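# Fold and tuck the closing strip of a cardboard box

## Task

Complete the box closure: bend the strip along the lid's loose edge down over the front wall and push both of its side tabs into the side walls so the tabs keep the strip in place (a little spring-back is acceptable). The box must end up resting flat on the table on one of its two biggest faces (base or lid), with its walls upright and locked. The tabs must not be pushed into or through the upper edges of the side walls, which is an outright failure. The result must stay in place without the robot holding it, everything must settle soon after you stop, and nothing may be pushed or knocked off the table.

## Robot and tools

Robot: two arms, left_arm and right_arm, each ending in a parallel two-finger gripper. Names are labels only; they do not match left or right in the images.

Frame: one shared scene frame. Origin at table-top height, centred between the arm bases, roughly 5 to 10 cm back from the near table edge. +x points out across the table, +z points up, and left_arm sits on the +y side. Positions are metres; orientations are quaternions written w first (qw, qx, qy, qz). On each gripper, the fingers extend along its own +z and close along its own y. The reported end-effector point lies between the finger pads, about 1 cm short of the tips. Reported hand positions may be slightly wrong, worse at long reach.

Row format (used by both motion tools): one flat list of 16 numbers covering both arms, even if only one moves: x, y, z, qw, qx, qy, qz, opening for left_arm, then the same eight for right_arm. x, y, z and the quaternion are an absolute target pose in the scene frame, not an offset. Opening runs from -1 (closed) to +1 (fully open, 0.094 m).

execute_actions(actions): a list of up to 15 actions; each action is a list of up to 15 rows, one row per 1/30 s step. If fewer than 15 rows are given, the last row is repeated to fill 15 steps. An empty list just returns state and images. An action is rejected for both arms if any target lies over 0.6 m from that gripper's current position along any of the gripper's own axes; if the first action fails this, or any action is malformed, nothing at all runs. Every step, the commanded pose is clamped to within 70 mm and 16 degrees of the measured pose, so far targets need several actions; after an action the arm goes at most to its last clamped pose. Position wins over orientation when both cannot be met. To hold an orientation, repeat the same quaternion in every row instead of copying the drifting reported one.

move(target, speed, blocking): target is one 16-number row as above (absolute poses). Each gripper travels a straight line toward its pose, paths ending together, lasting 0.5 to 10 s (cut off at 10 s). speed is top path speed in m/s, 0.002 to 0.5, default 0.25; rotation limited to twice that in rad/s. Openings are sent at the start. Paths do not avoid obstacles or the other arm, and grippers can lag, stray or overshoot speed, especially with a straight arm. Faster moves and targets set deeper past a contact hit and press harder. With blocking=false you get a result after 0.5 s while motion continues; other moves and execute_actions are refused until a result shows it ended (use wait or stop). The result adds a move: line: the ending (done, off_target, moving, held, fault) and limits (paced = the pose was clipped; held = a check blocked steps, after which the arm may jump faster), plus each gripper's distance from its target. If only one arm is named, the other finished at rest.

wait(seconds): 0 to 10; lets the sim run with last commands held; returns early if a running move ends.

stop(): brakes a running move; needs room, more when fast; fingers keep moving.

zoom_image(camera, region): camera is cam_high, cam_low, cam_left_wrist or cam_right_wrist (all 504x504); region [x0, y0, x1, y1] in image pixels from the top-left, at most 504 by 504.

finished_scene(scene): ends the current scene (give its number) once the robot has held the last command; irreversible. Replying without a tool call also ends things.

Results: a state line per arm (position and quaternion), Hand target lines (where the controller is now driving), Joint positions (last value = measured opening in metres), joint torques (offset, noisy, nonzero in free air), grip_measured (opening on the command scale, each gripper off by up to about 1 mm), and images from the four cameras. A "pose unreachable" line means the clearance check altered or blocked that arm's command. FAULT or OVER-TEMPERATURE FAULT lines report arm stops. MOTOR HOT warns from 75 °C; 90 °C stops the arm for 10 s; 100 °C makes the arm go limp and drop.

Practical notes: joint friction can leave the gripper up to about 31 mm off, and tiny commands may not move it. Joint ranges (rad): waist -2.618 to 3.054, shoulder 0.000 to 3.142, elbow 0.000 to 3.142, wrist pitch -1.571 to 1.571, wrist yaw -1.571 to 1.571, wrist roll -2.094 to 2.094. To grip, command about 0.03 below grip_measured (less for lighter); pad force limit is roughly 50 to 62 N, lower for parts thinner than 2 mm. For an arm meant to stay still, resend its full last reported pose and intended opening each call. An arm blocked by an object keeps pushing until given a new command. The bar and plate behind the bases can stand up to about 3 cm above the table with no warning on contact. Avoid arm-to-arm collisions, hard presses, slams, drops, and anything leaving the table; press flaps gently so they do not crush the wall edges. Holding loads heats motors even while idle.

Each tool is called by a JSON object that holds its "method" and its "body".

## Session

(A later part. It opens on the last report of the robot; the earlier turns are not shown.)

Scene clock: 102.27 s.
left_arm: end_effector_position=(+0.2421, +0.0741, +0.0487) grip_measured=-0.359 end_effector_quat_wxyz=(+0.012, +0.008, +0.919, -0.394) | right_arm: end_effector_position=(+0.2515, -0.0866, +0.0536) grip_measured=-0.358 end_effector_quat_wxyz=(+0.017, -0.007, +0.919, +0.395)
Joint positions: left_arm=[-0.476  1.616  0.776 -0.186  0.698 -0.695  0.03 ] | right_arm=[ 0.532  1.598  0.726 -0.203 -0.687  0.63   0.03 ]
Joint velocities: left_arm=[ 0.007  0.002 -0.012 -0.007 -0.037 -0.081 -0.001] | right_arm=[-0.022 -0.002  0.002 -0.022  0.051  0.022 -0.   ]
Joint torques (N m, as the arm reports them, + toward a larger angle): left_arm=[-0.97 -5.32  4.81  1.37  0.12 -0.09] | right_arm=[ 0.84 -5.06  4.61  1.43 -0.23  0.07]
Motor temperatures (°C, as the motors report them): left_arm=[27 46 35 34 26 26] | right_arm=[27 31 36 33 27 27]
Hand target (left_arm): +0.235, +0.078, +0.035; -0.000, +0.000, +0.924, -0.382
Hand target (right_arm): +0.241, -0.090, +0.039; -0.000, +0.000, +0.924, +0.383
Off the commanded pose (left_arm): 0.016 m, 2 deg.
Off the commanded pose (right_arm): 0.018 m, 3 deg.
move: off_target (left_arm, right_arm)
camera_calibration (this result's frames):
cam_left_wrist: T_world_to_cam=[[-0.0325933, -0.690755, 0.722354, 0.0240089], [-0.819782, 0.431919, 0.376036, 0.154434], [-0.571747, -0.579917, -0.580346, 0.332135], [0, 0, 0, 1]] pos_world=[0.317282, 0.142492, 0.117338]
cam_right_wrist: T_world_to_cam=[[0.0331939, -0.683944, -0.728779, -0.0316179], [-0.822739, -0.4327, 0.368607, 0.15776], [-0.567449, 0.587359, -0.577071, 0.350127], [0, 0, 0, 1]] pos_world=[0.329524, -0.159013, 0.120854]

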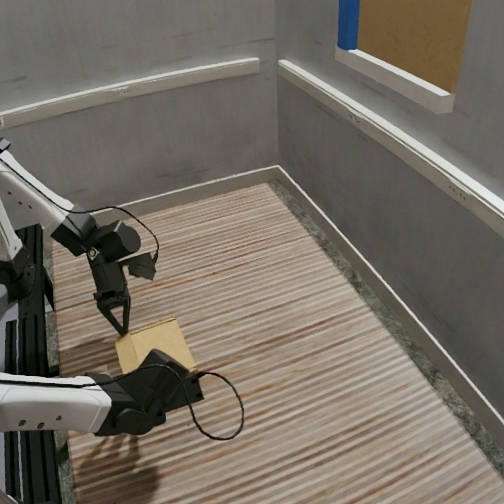

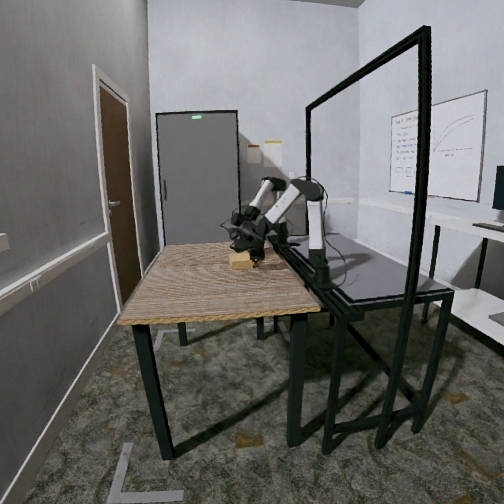

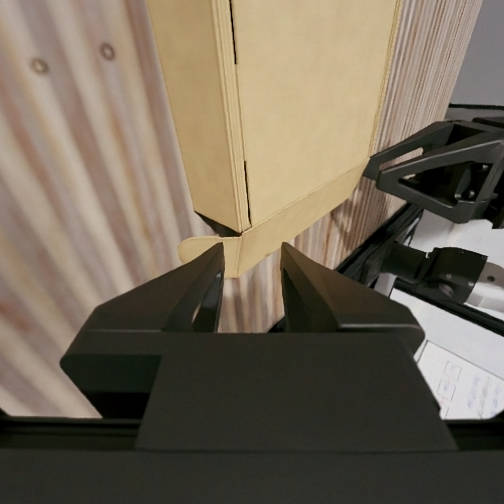

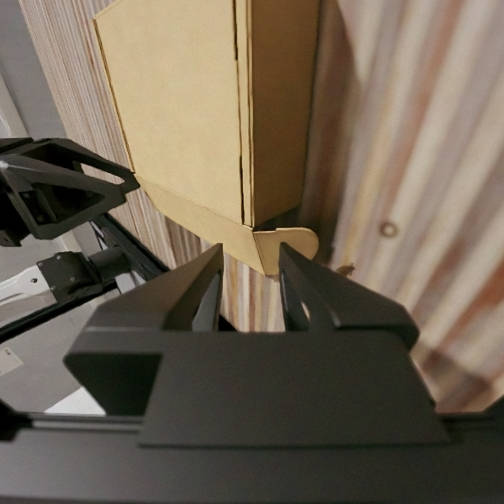

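{"method": "move", "body": {"target": [0.236,0.077,0.034,0,0,0.924,-0.383,-0.08,0.241,-0.090,0.039,0,0,0.924,0.383,-0.15], "speed": 0.015}}

{"method": "move", "body": {"target": [0.236,0.066,0.036,0,0,0.924,-0.383,-0.08,0.242,-0.079,0.041,0,0,0.924,0.383,-0.15], "speed": 0.01}}

{"method": "zoom_image", "body": {"camera": "cam_left_wrist", "region": [140,150,380,320]}}

{"method": "zoom_image", "body": {"camera": "cam_right_wrist", "region": [120,150,360,320]}}

Scene clock: 108.50 s.
left_arm: end_effector_position=(+0.2424, +0.0740, +0.0489) grip_measured=-0.082 end_effector_quat_wxyz=(+0.012, +0.007, +0.919, -0.394) | right_arm: end_effector_position=(+0.2517, -0.0865, +0.0536) grip_measured=-0.152 end_effector_quat_wxyz=(+0.017, -0.007, +0.919, +0.395)
Joint positions: left_arm=[-0.476  1.616  0.776 -0.184  0.698 -0.697  0.043] | right_arm=[ 0.532  1.598  0.726 -0.201 -0.686  0.631  0.04 ]
Joint velocities: left_arm=[-0.012 -0.012 -0.002 -0.037 -0.007 -0.066 -0.001] | right_arm=[ 0.007 -0.007  0.002  0.037 -0.007  0.007 -0.001]
Joint torques (N m, as the arm reports them, + toward a larger angle): left_arm=[-1.   -5.34  4.8   1.38  0.14 -0.12] | right_arm=[ 0.78 -5.06  4.7   1.47 -0.23  0.04]
Motor temperatures (°C, as the motors report them): left_arm=[27 44 35 34 26 26] | right_arm=[27 31 36 33 27 27]
Hand target (left_arm): +0.235, +0.077, +0.035; -0.000, -0.000, +0.924, -0.383
Hand target (right_arm): +0.241, -0.090, +0.039; -0.000, -0.000, +0.924, +0.383
Off the commanded pose (left_arm): 0.016 m, 2 deg.
Off the commanded pose (right_arm): 0.018 m, 3 deg.
move: off_target (left_arm, right_arm)
camera_calibration (this result's frames):
cam_left_wrist: T_world_to_cam=[[-0.0312974, -0.690232, 0.722911, 0.02343], [-0.820318, 0.430962, 0.375966, 0.154835], [-0.571051, -0.58125, -0.579698, 0.332176], [0, 0, 0, 1]] pos_world=[0.317437, 0.142522, 0.117411]
cam_right_wrist: T_world_to_cam=[[0.0324053, -0.683796, -0.728954, -0.0313121], [-0.823293, -0.431788, 0.36844, 0.158174], [-0.566691, 0.588203, -0.576956, 0.350139], [0, 0, 0, 1]] pos_world=[0.329659, -0.159066, 0.120912]

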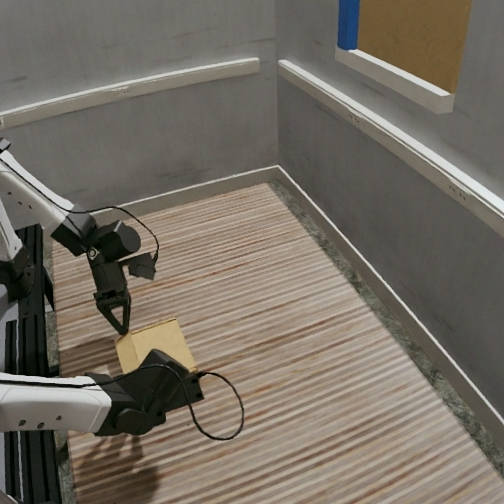

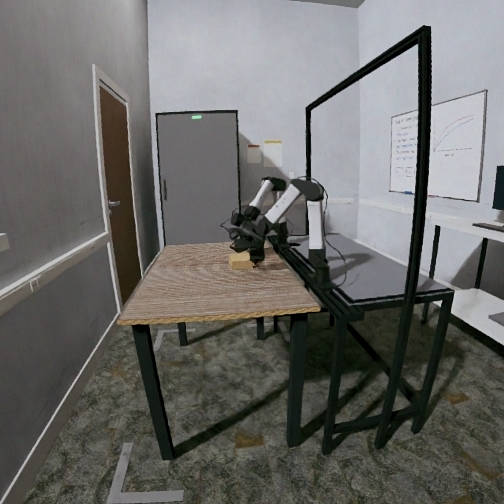

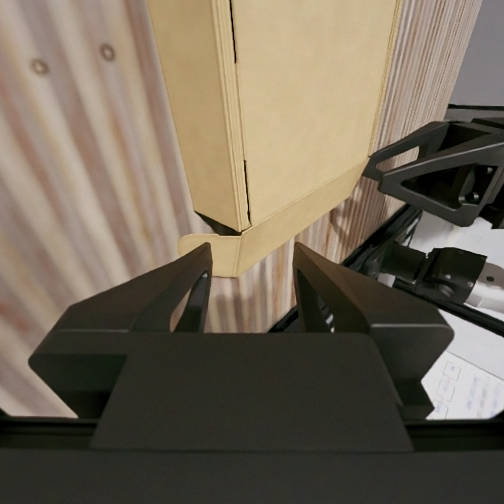

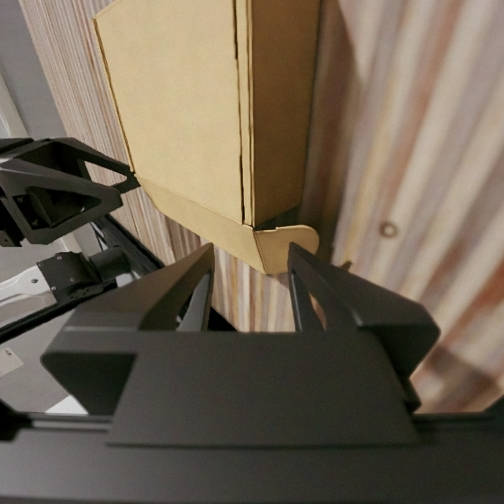

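Scene clock: 111.10 s.
left_arm: end_effector_position=(+0.2363, +0.0657, +0.0443) grip_measured=-0.082 end_effector_quat_wxyz=(+0.003, +0.005, +0.921, -0.390) | right_arm: end_effector_position=(+0.2463, -0.0779, +0.0499) grip_measured=-0.152 end_effector_quat_wxyz=(+0.008, -0.004, +0.920, +0.392)
Joint positions: left_arm=[-0.512  1.63   0.776 -0.168  0.683 -0.733  0.043] | right_arm=[ 0.568  1.613  0.726 -0.182 -0.673  0.671  0.04 ]
Joint velocities: left_arm=[ 0.002  0.007  0.002  0.051  0.007 -0.066  0.   ] | right_arm=[ 0.007 -0.002 -0.002 -0.007  0.037  0.022 -0.001]
Joint torques (N m, as the arm reports them, + toward a larger angle): left_arm=[-0.87 -5.55  6.14  1.38  0.14 -0.09] | right_arm=[ 0.75 -5.03  5.89  1.48 -0.24  0.12]
Motor temperatures (°C, as the motors report them): left_arm=[27 44 35 34 26 26] | right_arm=[27 32 36 33 27 27]
Hand target (left_arm): +0.236, +0.066, +0.036; +0.000, +0.000, +0.924, -0.382
Hand target (right_arm): +0.242, -0.079, +0.041; -0.000, +0.000, +0.924, +0.383
Off the commanded pose (left_arm): 0.008 m, 1 deg.
Off the commanded pose (right_arm): 0.010 m, 2 deg.
move: done
camera_calibration (this result's frames):
cam_left_wrist: T_world_to_cam=[[-0.0200475, -0.696653, 0.717128, 0.0188401], [-0.811904, 0.429918, 0.394947, 0.152357], [-0.583447, -0.574321, -0.574234, 0.323506], [0, 0, 0, 1]] pos_world=[0.312826, 0.13342, 0.112085]
cam_right_wrist: T_world_to_cam=[[0.0206209, -0.688659, -0.724792, -0.0256475], [-0.815187, -0.431292, 0.386598, 0.155948], [-0.578831, 0.582869, -0.570279, 0.342074], [0, 0, 0, 1]] pos_world=[0.325659, -0.149788, 0.1162]

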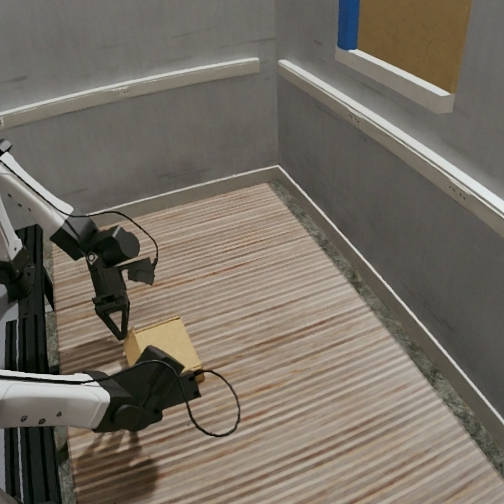

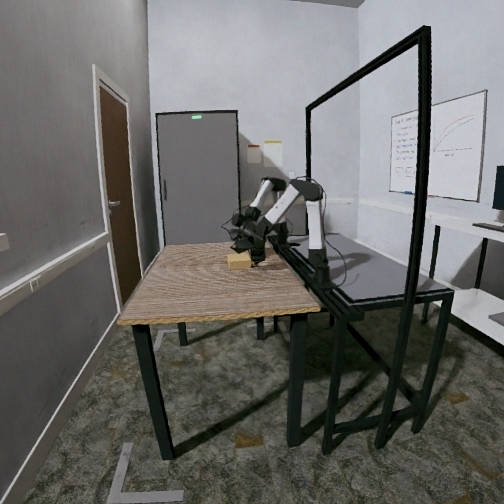

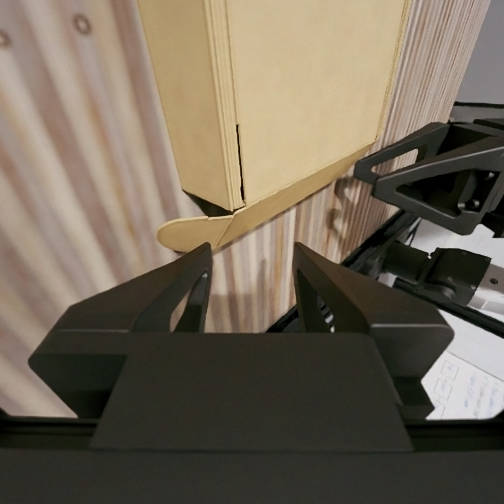

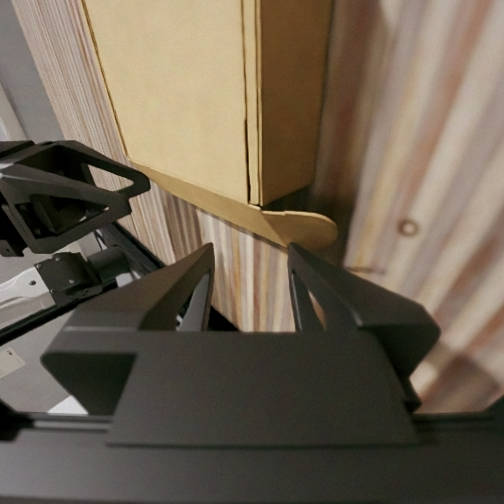

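Region (140, 150, 380, 320) of cam_left_wrist's 504x504 image, scaled by 2.100, with more detail than that image has; it fills the top 357 rows of this view, and the rest is white.

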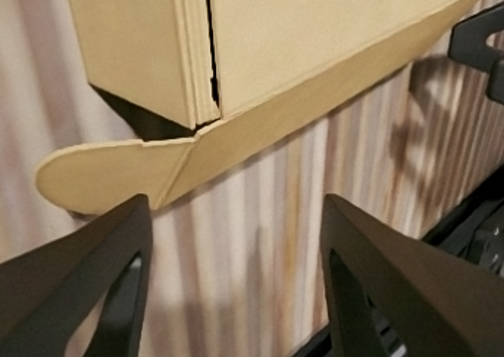

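Region (120, 150, 360, 320) of cam_right_wrist's 504x504 image, scaled by 2.100, with more detail than that image has; it fills the top 357 rows of this view, and the rest is white.

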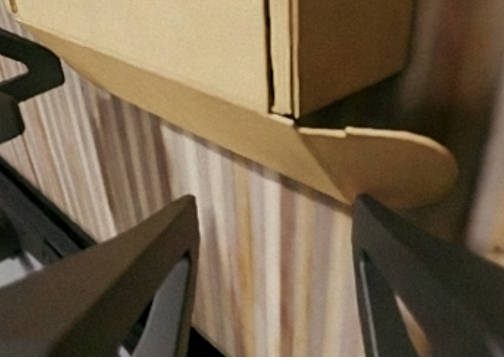

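{"method": "move", "body": {"target": [0.245,0.095,0.075,0,0,0.924,-0.383,-0.2,0.252,-0.108,0.08,0,0,0.924,0.383,-0.2], "speed": 0.05}}

Scene clock: 118.00 s.
left_arm: end_effector_position=(+0.2420, +0.0943, +0.0627) grip_measured=-0.199 end_effector_quat_wxyz=(-0.008, -0.004, +0.927, -0.376) | right_arm: end_effector_position=(+0.2454, -0.1100, +0.0687) grip_measured=-0.198 end_effector_quat_wxyz=(-0.012, +0.007, +0.927, +0.374)
Joint positions: left_arm=[-0.416  1.577  0.837 -0.39   0.714 -0.624  0.038] | right_arm=[ 0.468  1.544  0.786 -0.443 -0.701  0.552  0.038]
Joint velocities: left_arm=[ 0.002  0.002  0.002 -0.007  0.037  0.051 -0.   ] | right_arm=[-0.007  0.007  0.012 -0.066 -0.007 -0.007 -0.   ]
Joint torques (N m, as the arm reports them, + toward a larger angle): left_arm=[ 0.48 -8.69  7.86  0.82  0.35  0.02] | right_arm=[-0.97 -6.69  8.67  1.04 -0.41 -0.09]
Motor temperatures (°C, as the motors report them): left_arm=[27 43 35 35 26 26] | right_arm=[27 32 36 34 27 27]
Hand target (left_arm): +0.245, +0.094, +0.075; +0.001, -0.000, +0.923, -0.384
Hand target (right_arm): +0.252, -0.109, +0.080; +0.001, +0.000, +0.924, +0.382
Off the commanded pose (left_arm): 0.013 m, 1 deg.
Off the commanded pose (right_arm): 0.013 m, 2 deg.
move: off_target (left_arm, right_arm)
camera_calibration (this result's frames):
cam_left_wrist: T_world_to_cam=[[0.00448234, -0.717671, 0.696368, 0.0229867], [-0.803972, 0.411518, 0.429281, 0.135111], [-0.594651, -0.561785, -0.575143, 0.355411], [0, 0, 0, 1]] pos_world=[0.319868, 0.160561, 0.130404]
cam_right_wrist: T_world_to_cam=[[-0.0149518, -0.715165, -0.698795, -0.0301242], [-0.798787, -0.411826, 0.438565, 0.128685], [-0.601428, 0.564746, -0.565107, 0.374197], [0, 0, 0, 1]] pos_world=[0.327394, -0.179874, 0.133974]

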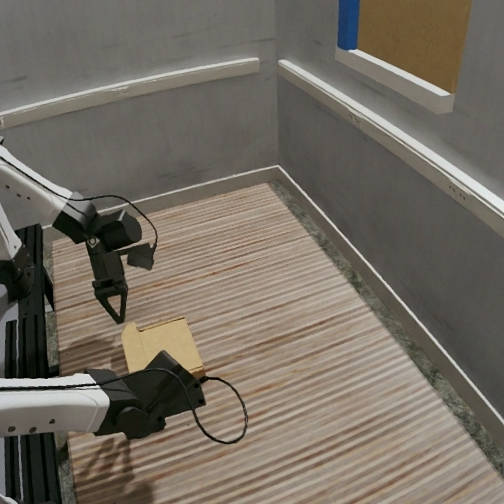

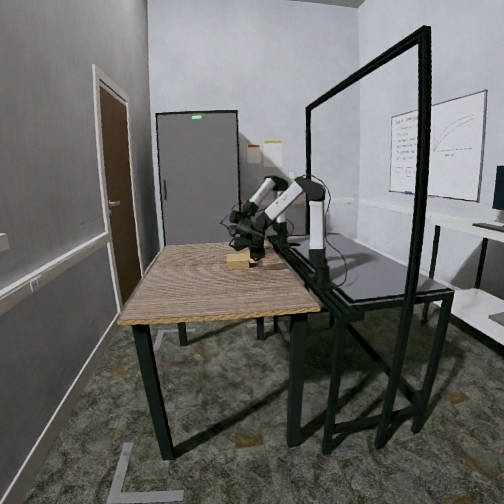

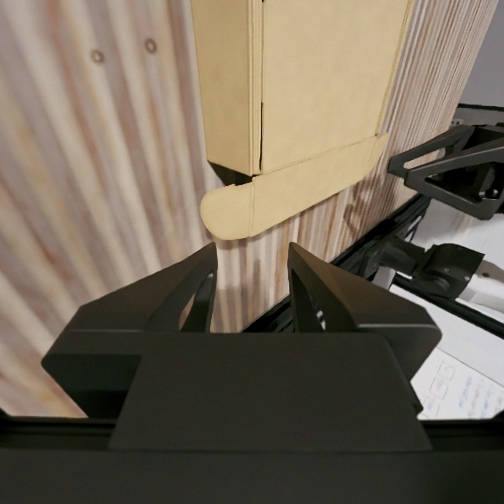

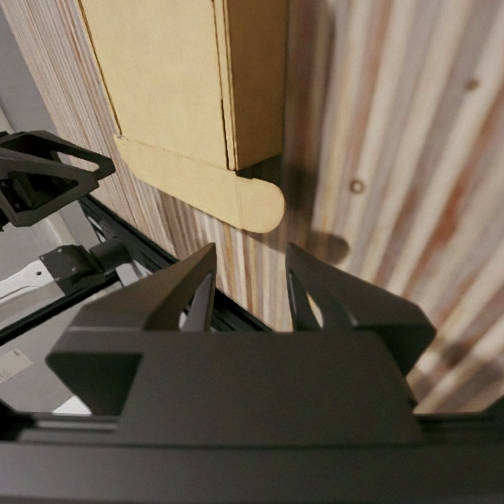

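{"method": "move", "body": {"target": [0.258,0.088,0.045,0,0,0.924,-0.383,-0.2,0.260,-0.097,0.050,0,0,0.924,0.383,-0.2], "speed": 0.03}}

Scene clock: 124.50 s.
left_arm: end_effector_position=(+0.2531, +0.0894, +0.0470) grip_measured=-0.199 end_effector_quat_wxyz=(-0.002, -0.001, +0.925, -0.379) | right_arm: end_effector_position=(+0.2620, -0.0992, +0.0544) grip_measured=-0.198 end_effector_quat_wxyz=(+0.007, -0.001, +0.923, +0.385)
Joint positions: left_arm=[-0.416  1.651  0.837 -0.301  0.714 -0.623  0.038] | right_arm=[ 0.478  1.627  0.786 -0.306 -0.701  0.565  0.038]
Joint velocities: left_arm=[ 0.002  0.007 -0.002  0.007 -0.037  0.051 -0.   ] | right_arm=[-0.012  0.012 -0.012 -0.081  0.007  0.022  0.   ]
Joint torques (N m, as the arm reports them, + toward a larger angle): left_arm=[ 0.12 -5.78  7.04  1.24  0.33  0.02] | right_arm=[ 0.56 -5.44  6.68  1.34 -0.36  0.1 ]
Motor temperatures (°C, as the motors report them): left_arm=[27 42 36 34 26 26] | right_arm=[27 32 36 33 27 27]
Hand target (left_arm): +0.258, +0.089, +0.045; -0.000, -0.000, +0.924, -0.383
Hand target (right_arm): +0.260, -0.097, +0.050; -0.000, +0.000, +0.924, +0.383
Off the commanded pose (left_arm): 0.005 m, 0 deg.
Off the commanded pose (right_arm): 0.005 m, 1 deg.
move: done
camera_calibration (this result's frames):
cam_left_wrist: T_world_to_cam=[[-0.00646243, -0.712627, 0.701513, 0.0324312], [-0.809542, 0.415552, 0.414679, 0.154567], [-0.587027, -0.565224, -0.579587, 0.348795], [0, 0, 0, 1]] pos_world=[0.330089, 0.156028, 0.11531]
cam_right_wrist: T_world_to_cam=[[0.0133781, -0.699763, -0.71425, -0.0371429], [-0.815057, -0.421418, 0.397604, 0.158205], [-0.579226, 0.576835, -0.575985, 0.365979], [0, 0, 0, 1]] pos_world=[0.341428, -0.170431, 0.121366]

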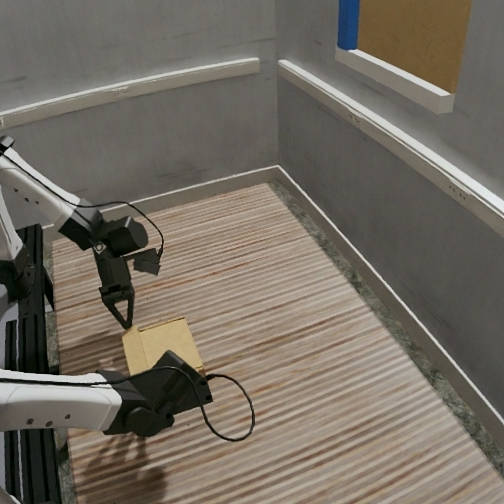

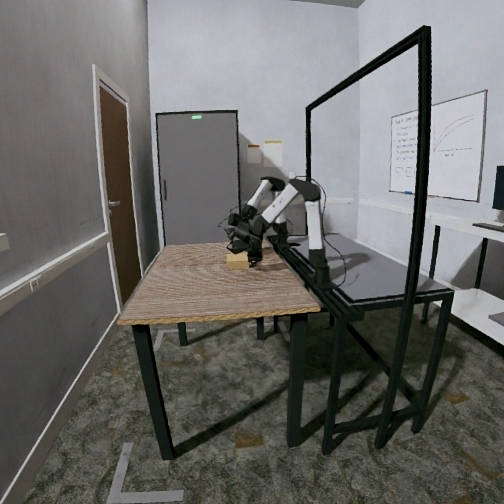

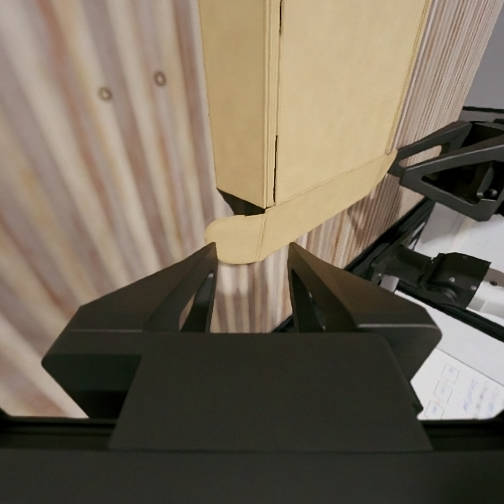

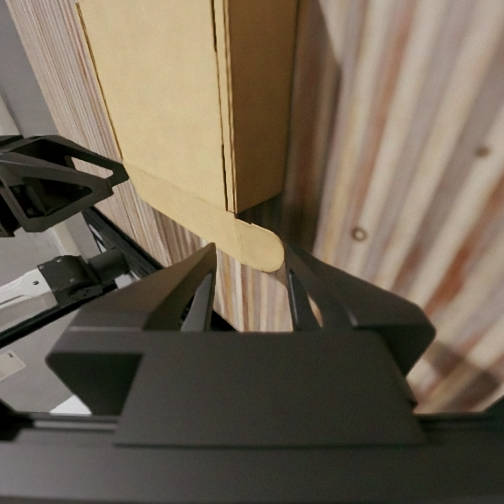

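{"method": "move", "body": {"target": [0.266,0.090,0.068,0,0,0.924,-0.383,-0.2,0.272,-0.102,0.075,0,0,0.924,0.383,-0.2], "speed": 0.03}}

{"method": "move", "body": {"target": [0.266,0.081,0.064,0,0,0.924,-0.383,-0.2,0.272,-0.089,0.071,0,0,0.924,0.383,-0.2], "speed": 0.02}}

Scene clock: 128.30 s.
left_arm: end_effector_position=(+0.2642, +0.0885, +0.0625) grip_measured=-0.199 end_effector_quat_wxyz=(+0.002, +0.001, +0.925, -0.380) | right_arm: end_effector_position=(+0.2661, -0.1030, +0.0657) grip_measured=-0.198 end_effector_quat_wxyz=(-0.007, +0.005, +0.926, +0.377)
Joint positions: left_arm=[-0.401  1.651  0.909 -0.378  0.72  -0.603  0.038] | right_arm=[ 0.461  1.627  0.856 -0.425 -0.704  0.543  0.038]
Joint velocities: left_arm=[-0.012 -0.007 -0.002 -0.066 -0.007  0.022 -0.   ] | right_arm=[-0.002 -0.012  0.002 -0.11  -0.022 -0.037  0.001]
Joint torques (N m, as the arm reports them, + toward a larger angle): left_arm=[ 0.5  -7.78  7.8   0.9   0.36  0.04] | right_arm=[-0.96 -7.06  8.56  1.07 -0.4  -0.12]
Motor temperatures (°C, as the motors report them): left_arm=[27 42 36 34 26 26] | right_arm=[27 32 37 33 27 27]
Hand target (left_arm): +0.266, +0.090, +0.068; +0.000, -0.000, +0.924, -0.383
Hand target (right_arm): +0.272, -0.102, +0.075; +0.000, -0.000, +0.924, +0.383
Off the commanded pose (left_arm): 0.006 m, 0 deg.
Off the commanded pose (right_arm): 0.011 m, 1 deg.
move: off_target (right_arm)
camera_calibration (this result's frames):
cam_left_wrist: T_world_to_cam=[[-0.0128241, -0.711369, 0.702702, 0.0225566], [-0.812333, 0.417192, 0.407513, 0.158521], [-0.583054, -0.565602, -0.583218, 0.363013], [0, 0, 0, 1]] pos_world=[0.340717, 0.155233, 0.131266]
cam_right_wrist: T_world_to_cam=[[-0.00850465, -0.712073, -0.702054, -0.0281015], [-0.802598, -0.413916, 0.429546, 0.150773], [-0.596459, 0.56712, -0.567989, 0.380162], [0, 0, 0, 1]] pos_world=[0.347523, -0.1732, 0.131435]

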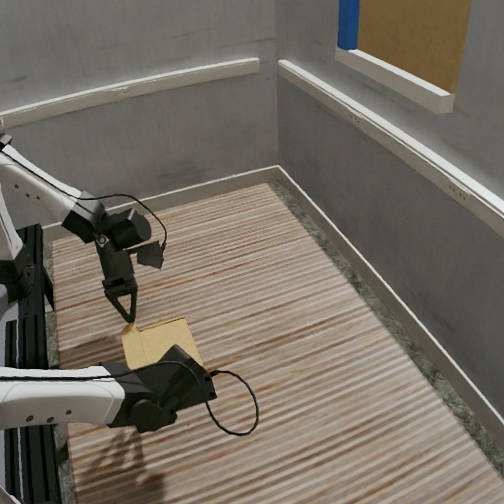

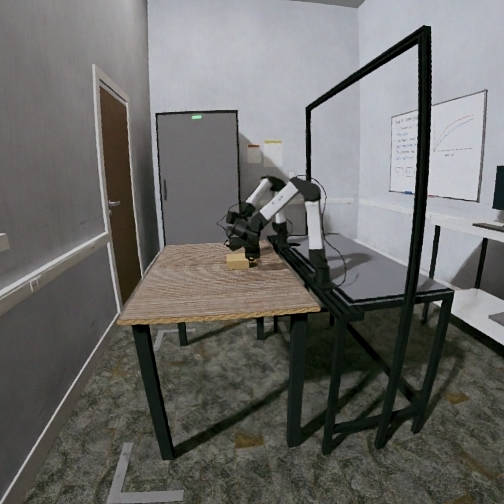

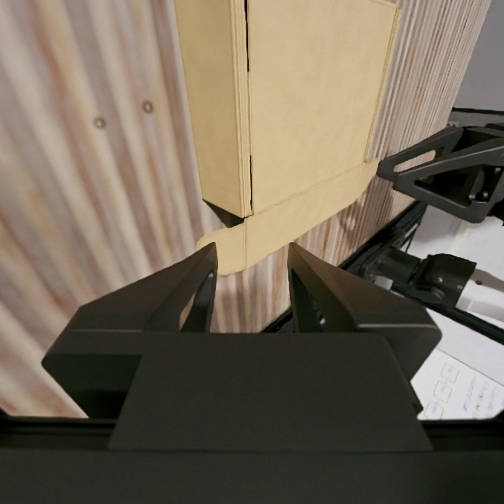

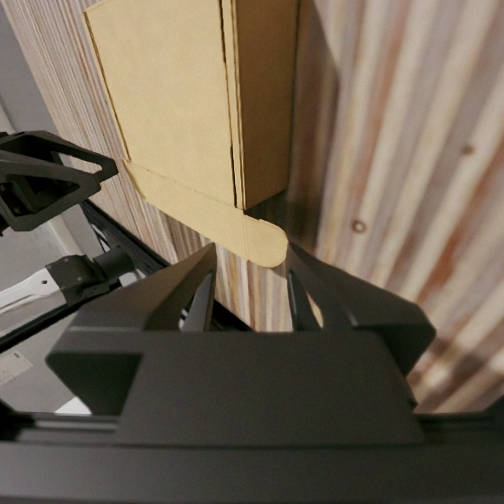

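Scene clock: 129.33 s.
left_arm: end_effector_position=(+0.2610, +0.0853, +0.0624) grip_measured=-0.199 end_effector_quat_wxyz=(-0.004, -0.001, +0.925, -0.380) | right_arm: end_effector_position=(+0.2646, -0.0943, +0.0677) grip_measured=-0.198 end_effector_quat_wxyz=(-0.007, +0.003, +0.924, +0.382)
Joint positions: left_arm=[-0.413  1.651  0.909 -0.379  0.72  -0.62   0.038] | right_arm=[ 0.487  1.627  0.856 -0.399 -0.704  0.574  0.038]
Joint velocities: left_arm=[-0.022 -0.002 -0.017 -0.007 -0.037 -0.095 -0.001] | right_arm=[-0.017 -0.007  0.007  0.007  0.007  0.022  0.   ]
Joint torques (N m, as the arm reports them, + toward a larger angle): left_arm=[-0.84 -6.45  7.89  1.2   0.26 -0.14] | right_arm=[ 0.71 -5.63  8.88  1.21 -0.3   0.1 ]
Motor temperatures (°C, as the motors report them): left_arm=[27 42 36 34 26 26] | right_arm=[27 32 37 33 27 27]
Hand target (left_arm): +0.266, +0.081, +0.064; -0.000, +0.000, +0.924, -0.383
Hand target (right_arm): +0.272, -0.089, +0.071; -0.000, -0.000, +0.924, +0.383
Off the commanded pose (left_arm): 0.007 m, 1 deg.
Off the commanded pose (right_arm): 0.010 m, 1 deg.
move: done
camera_calibration (this result's frames):
cam_left_wrist: T_world_to_cam=[[-0.00368001, -0.711139, 0.703041, 0.0178281], [-0.806851, 0.417435, 0.41802, 0.155213], [-0.590744, -0.565711, -0.575319, 0.360772], [0, 0, 0, 1]] pos_world=[0.338423, 0.151979, 0.130143]
cam_right_wrist: T_world_to_cam=[[-0.00418524, -0.704492, -0.7097, -0.0204352], [-0.801866, -0.421681, 0.423315, 0.151831], [-0.597489, 0.570856, -0.563143, 0.375767], [0, 0, 0, 1]] pos_world=[0.346179, -0.164881, 0.132836]

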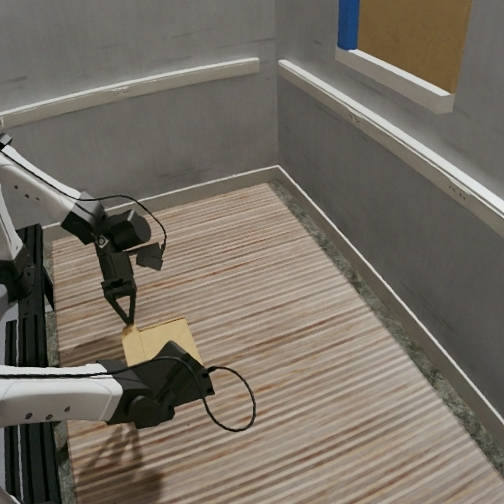

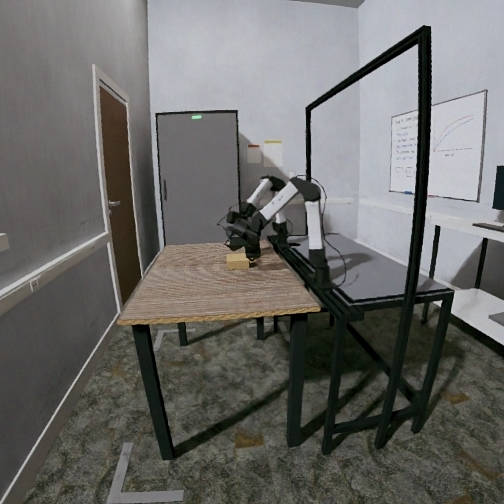

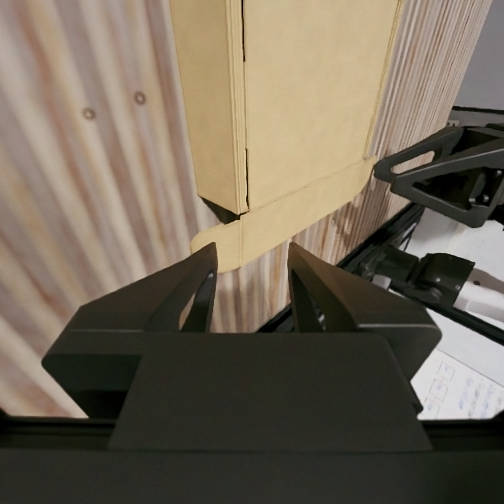

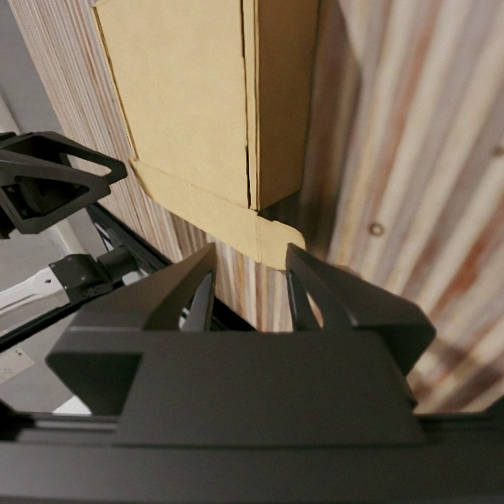

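{"method": "move", "body": {"target": [0.266,0.079,0.048,0,0,0.924,-0.383,-0.2,0.271,-0.087,0.055,0,0,0.924,0.383,-0.2], "speed": 0.012}}

{"method": "zoom_image", "body": {"camera": "cam_left_wrist", "region": [140,150,380,320]}}

{"method": "zoom_image", "body": {"camera": "cam_right_wrist", "region": [120,150,360,320]}}

Scene clock: 135.57 s.
left_arm: end_effector_position=(+0.2690, +0.0785, +0.0587) grip_measured=-0.199 end_effector_quat_wxyz=(+0.009, +0.006, +0.921, -0.389) | right_arm: end_effector_position=(+0.2742, -0.0874, +0.0634) grip_measured=-0.198 end_effector_quat_wxyz=(+0.008, -0.004, +0.921, +0.390)
Joint positions: left_arm=[-0.421  1.679  0.909 -0.311  0.72  -0.629  0.038] | right_arm=[ 0.493  1.66   0.856 -0.323 -0.704  0.584  0.038]
Joint velocities: left_arm=[ 0.012 -0.007 -0.017 -0.037  0.007 -0.081  0.   ] | right_arm=[-0.012  0.007 -0.002  0.022  0.051 -0.051  0.001]
Joint torques (N m, as the arm reports them, + toward a larger angle): left_arm=[-0.84 -6.12  5.63  1.28  0.2  -0.13] | right_arm=[ 0.56 -5.69  6.1   1.33 -0.24  0.06]
Motor temperatures (°C, as the motors report them): left_arm=[27 41 37 34 26 26] | right_arm=[27 33 37 34 27 27]
Hand target (left_arm): +0.265, +0.079, +0.048; -0.000, +0.000, +0.924, -0.383
Hand target (right_arm): +0.271, -0.087, +0.055; +0.000, -0.000, +0.924, +0.383
Off the commanded pose (left_arm): 0.011 m, 1 deg.
Off the commanded pose (right_arm): 0.009 m, 1 deg.
move: off_target (left_arm)
camera_calibration (this result's frames):
cam_left_wrist: T_world_to_cam=[[-0.0264495, -0.69844, 0.715179, 0.0199996], [-0.81747, 0.426888, 0.386664, 0.169992], [-0.575363, -0.574411, -0.582245, 0.356467], [0, 0, 0, 1]] pos_world=[0.34459, 0.146159, 0.127518]
cam_right_wrist: T_world_to_cam=[[0.0189575, -0.69138, -0.722242, -0.0229417], [-0.81505, -0.429074, 0.389345, 0.169386], [-0.579081, 0.581282, -0.571643, 0.3715], [0, 0, 0, 1]] pos_world=[0.353621, -0.159129, 0.129847]

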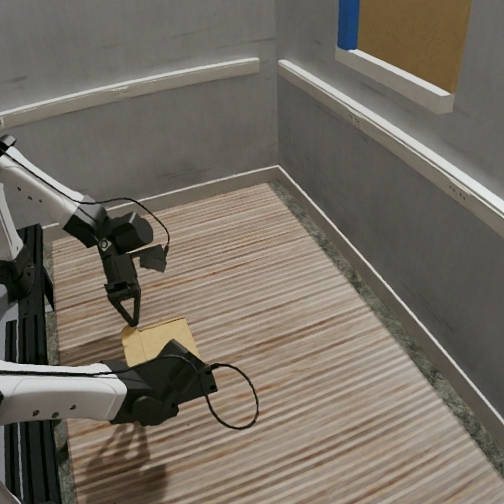

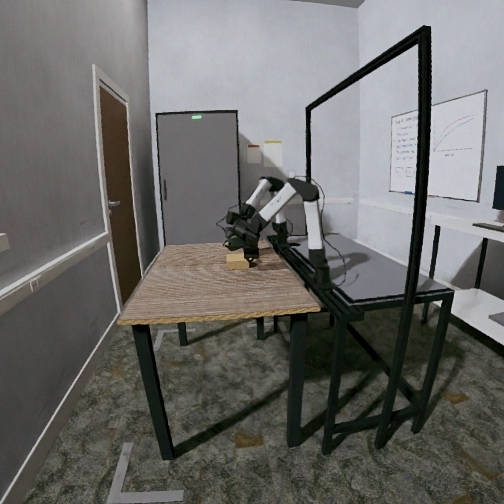

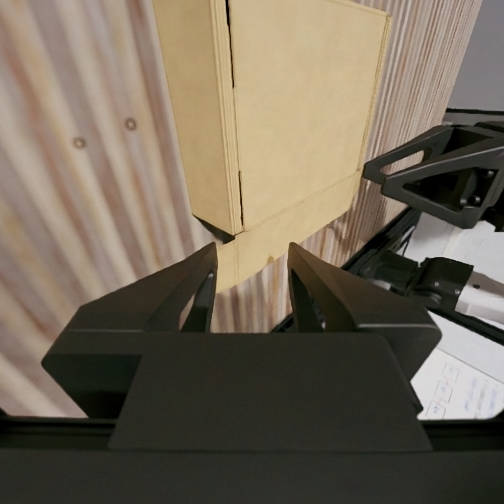

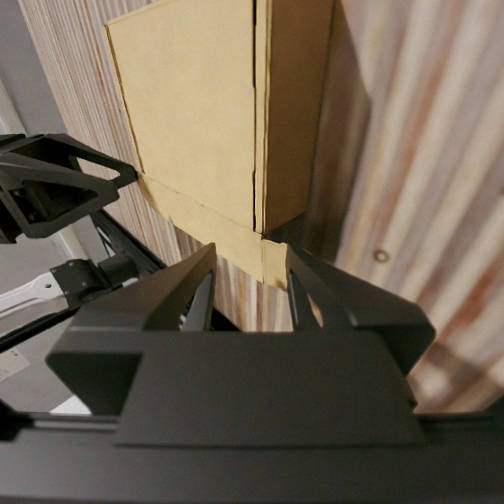

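Region (140, 150, 380, 320) of cam_left_wrist's 504x504 image, scaled by 2.100, with more detail than that image has; it fills the top 357 rows of this view, and the rest is white.

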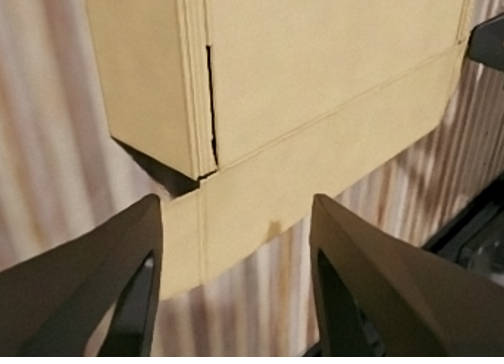

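Region (120, 150, 360, 320) of cam_right_wrist's 504x504 image, scaled by 2.100, with more detail than that image has; it fills the top 357 rows of this view, and the rest is white.

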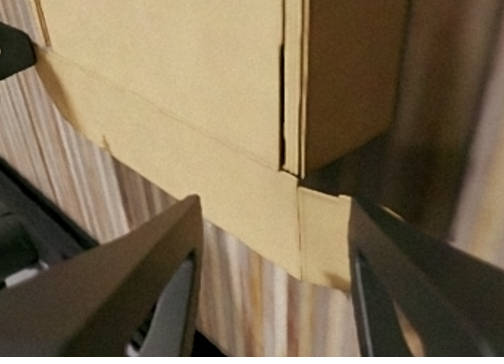

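{"method": "move", "body": {"target": [0.262,0.082,0.031,0,0,0.924,-0.383,-0.2,0.265,-0.090,0.036,0,0,0.924,0.383,-0.2], "speed": 0.012}}

{"method": "zoom_image", "body": {"camera": "cam_left_wrist", "region": [140,150,380,320]}}

{"method": "zoom_image", "body": {"camera": "cam_right_wrist", "region": [120,150,360,320]}}

Scene clock: 142.57 s.
left_arm: end_effector_position=(+0.2673, +0.0798, +0.0456) grip_measured=-0.199 end_effector_quat_wxyz=(+0.014, +0.008, +0.920, -0.391) | right_arm: end_effector_position=(+0.2762, -0.0865, +0.0517) grip_measured=-0.198 end_effector_quat_wxyz=(+0.019, -0.008, +0.918, +0.395)
Joint positions: left_arm=[-0.421  1.697  0.861 -0.232  0.72  -0.63   0.038] | right_arm=[ 0.493  1.685  0.818 -0.232 -0.704  0.585  0.038]
Joint velocities: left_arm=[ 0.002 -0.032 -0.012  0.081  0.051 -0.007 -0.001] | right_arm=[-0.007  0.002  0.012  0.022  0.037 -0.007  0.   ]
Joint torques (N m, as the arm reports them, + toward a larger angle): left_arm=[-0.8  -5.79  5.13  1.29  0.21 -0.11] | right_arm=[ 0.53 -5.66  4.36  1.31 -0.23  0.1 ]
Motor temperatures (°C, as the motors report them): left_arm=[27 41 36 35 26 26] | right_arm=[27 33 37 34 27 27]
Hand target (left_arm): +0.261, +0.082, +0.032; +0.000, -0.000, +0.924, -0.383
Hand target (right_arm): +0.265, -0.090, +0.036; -0.000, +0.000, +0.924, +0.383
Off the commanded pose (left_arm): 0.016 m, 2 deg.
Off the commanded pose (right_arm): 0.020 m, 3 deg.
move: off_target (left_arm, right_arm)
camera_calibration (this result's frames):
cam_left_wrist: T_world_to_cam=[[-0.034187, -0.694177, 0.718992, 0.0318249], [-0.821855, 0.428875, 0.374994, 0.174595], [-0.56867, -0.578088, -0.585175, 0.347257], [0, 0, 0, 1]] pos_world=[0.342054, 0.147958, 0.114852]
cam_right_wrist: T_world_to_cam=[[0.0355386, -0.683338, -0.729237, -0.0343342], [-0.824069, -0.43285, 0.365446, 0.179409], [-0.565373, 0.587954, -0.5785, 0.362572], [0, 0, 0, 1]] pos_world=[0.354055, -0.15898, 0.119146]

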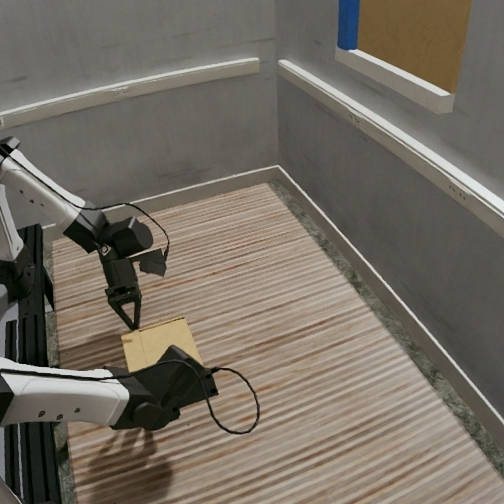

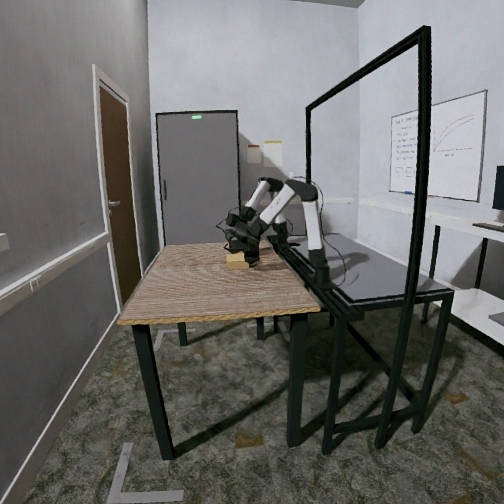

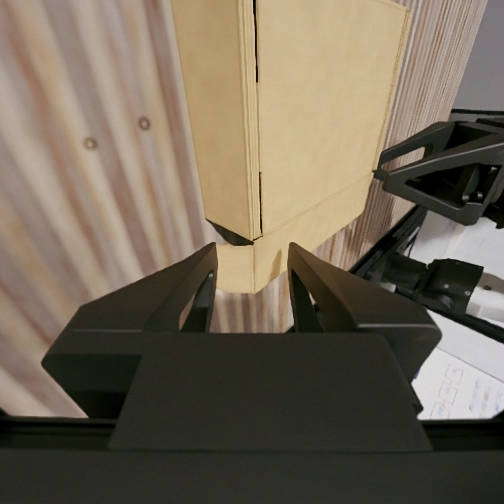

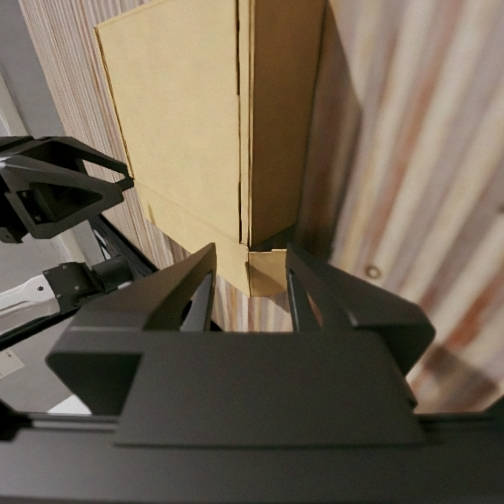

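Region (140, 150, 380, 320) of cam_left_wrist's 504x504 image, scaled by 2.100, with more detail than that image has; it fills the top 357 rows of this view, and the rest is white.

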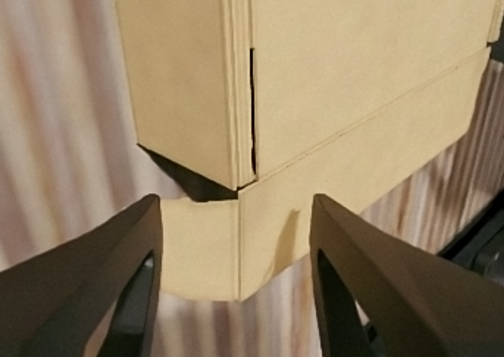

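Region (120, 150, 360, 320) of cam_right_wrist's 504x504 image, scaled by 2.100, with more detail than that image has; it fills the top 357 rows of this view, and the rest is white.

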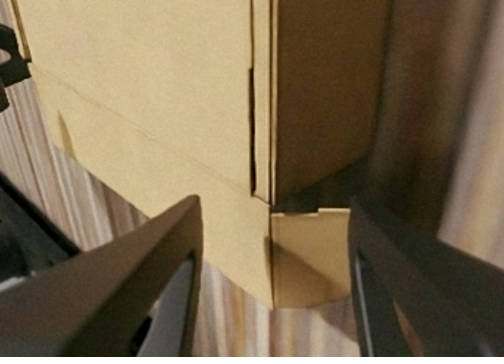

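Strip stays level, flaps at 45°. Now inward.

{"method": "move", "body": {"target": [0.262,0.073,0.033,0,0,0.924,-0.383,-0.2,0.265,-0.081,0.038,0,0,0.924,0.383,-0.2], "speed": 0.008}}

{"method": "zoom_image", "body": {"camera": "cam_left_wrist", "region": [140,150,380,320]}}

{"method": "zoom_image", "body": {"camera": "cam_right_wrist", "region": [120,150,360,320]}}

Scene clock: 149.00 s.
left_arm: end_effector_position=(+0.2637, +0.0740, +0.0413) grip_measured=-0.199 end_effector_quat_wxyz=(+0.007, +0.004, +0.922, -0.387) | right_arm: end_effector_position=(+0.2731, -0.0806, +0.0504) grip_measured=-0.198 end_effector_quat_wxyz=(+0.016, -0.005, +0.921, +0.390)
Joint positions: left_arm=[-0.445  1.709  0.861 -0.219  0.706 -0.66   0.038] | right_arm=[ 0.521  1.685  0.818 -0.223 -0.683  0.617  0.038]
Joint velocities: left_arm=[ 0.012 -0.007 -0.017  0.037 -0.022 -0.081 -0.001] | right_arm=[ 0.017 -0.017 -0.002  0.022  0.022 -0.066  0.001]
Joint torques (N m, as the arm reports them, + toward a larger angle): left_arm=[-0.95 -6.13  6.24  1.3   0.21 -0.11] | right_arm=[ 0.76 -5.36  5.23  1.38 -0.3   0.06]
Motor temperatures (°C, as the motors report them): left_arm=[27 40 36 35 26 26] | right_arm=[27 33 37 34 27 27]
Hand target (left_arm): +0.262, +0.073, +0.033; +0.000, -0.000, +0.924, -0.383
Hand target (right_arm): +0.265, -0.081, +0.038; -0.000, -0.000, +0.924, +0.383
Off the commanded pose (left_arm): 0.008 m, 1 deg.
Off the commanded pose (right_arm): 0.015 m, 2 deg.
move: off_target (right_arm)
camera_calibration (this result's frames):
cam_left_wrist: T_world_to_cam=[[-0.0212218, -0.701202, 0.712646, 0.0281376], [-0.817042, 0.422967, 0.391844, 0.174267], [-0.576187, -0.573946, -0.581888, 0.340824], [0, 0, 0, 1]] pos_world=[0.339359, 0.141636, 0.109984]
cam_right_wrist: T_world_to_cam=[[0.0271558, -0.692141, -0.721251, -0.0299342], [-0.823457, -0.424544, 0.376406, 0.179791], [-0.566729, 0.583697, -0.581477, 0.356849], [0, 0, 0, 1]] pos_world=[0.3511, -0.152681, 0.118235]

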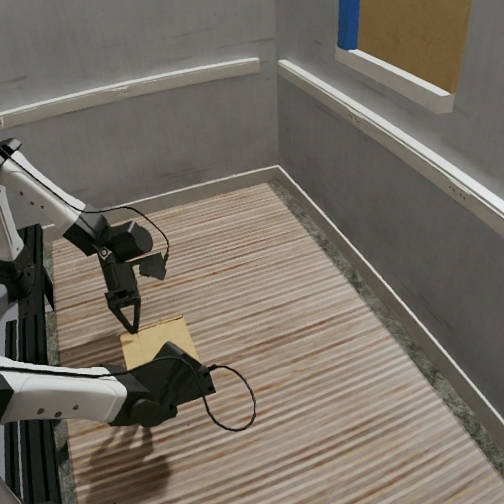

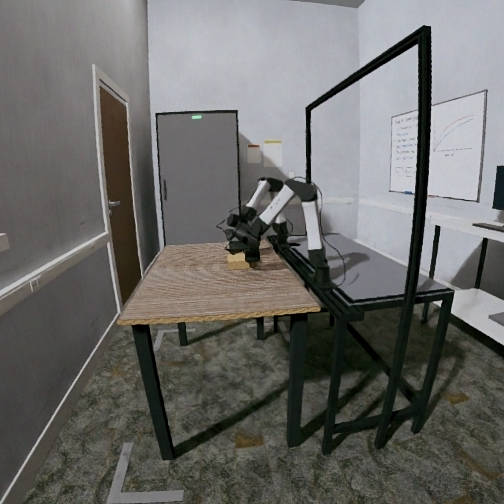

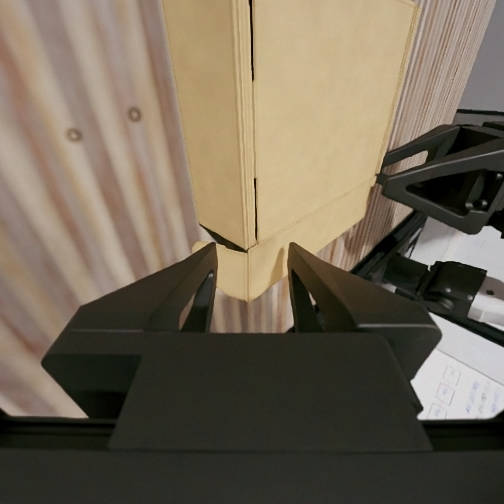

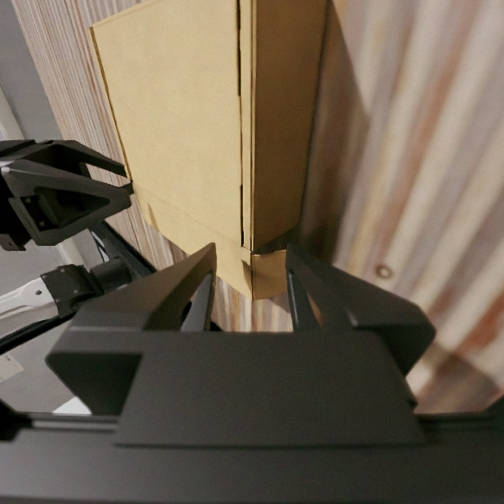

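Region (140, 150, 380, 320) of cam_left_wrist's 504x504 image, scaled by 2.100, with more detail than that image has; it fills the top 357 rows of this view, and the rest is white.

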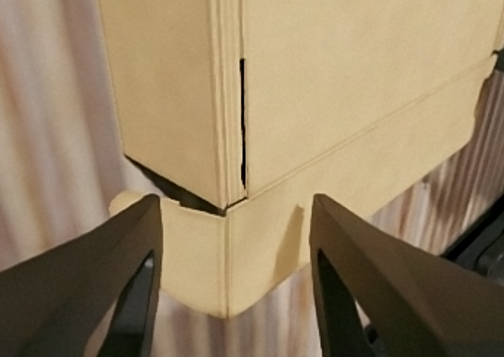

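Region (120, 150, 360, 320) of cam_right_wrist's 504x504 image, scaled by 2.100, with more detail than that image has; it fills the top 357 rows of this view, and the rest is white.

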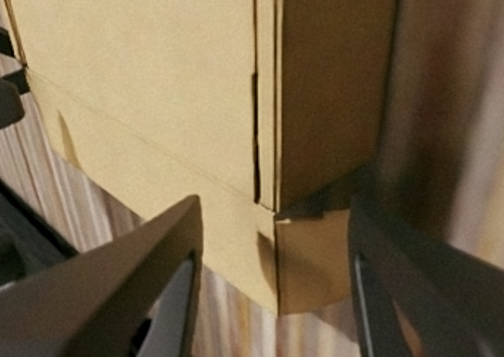

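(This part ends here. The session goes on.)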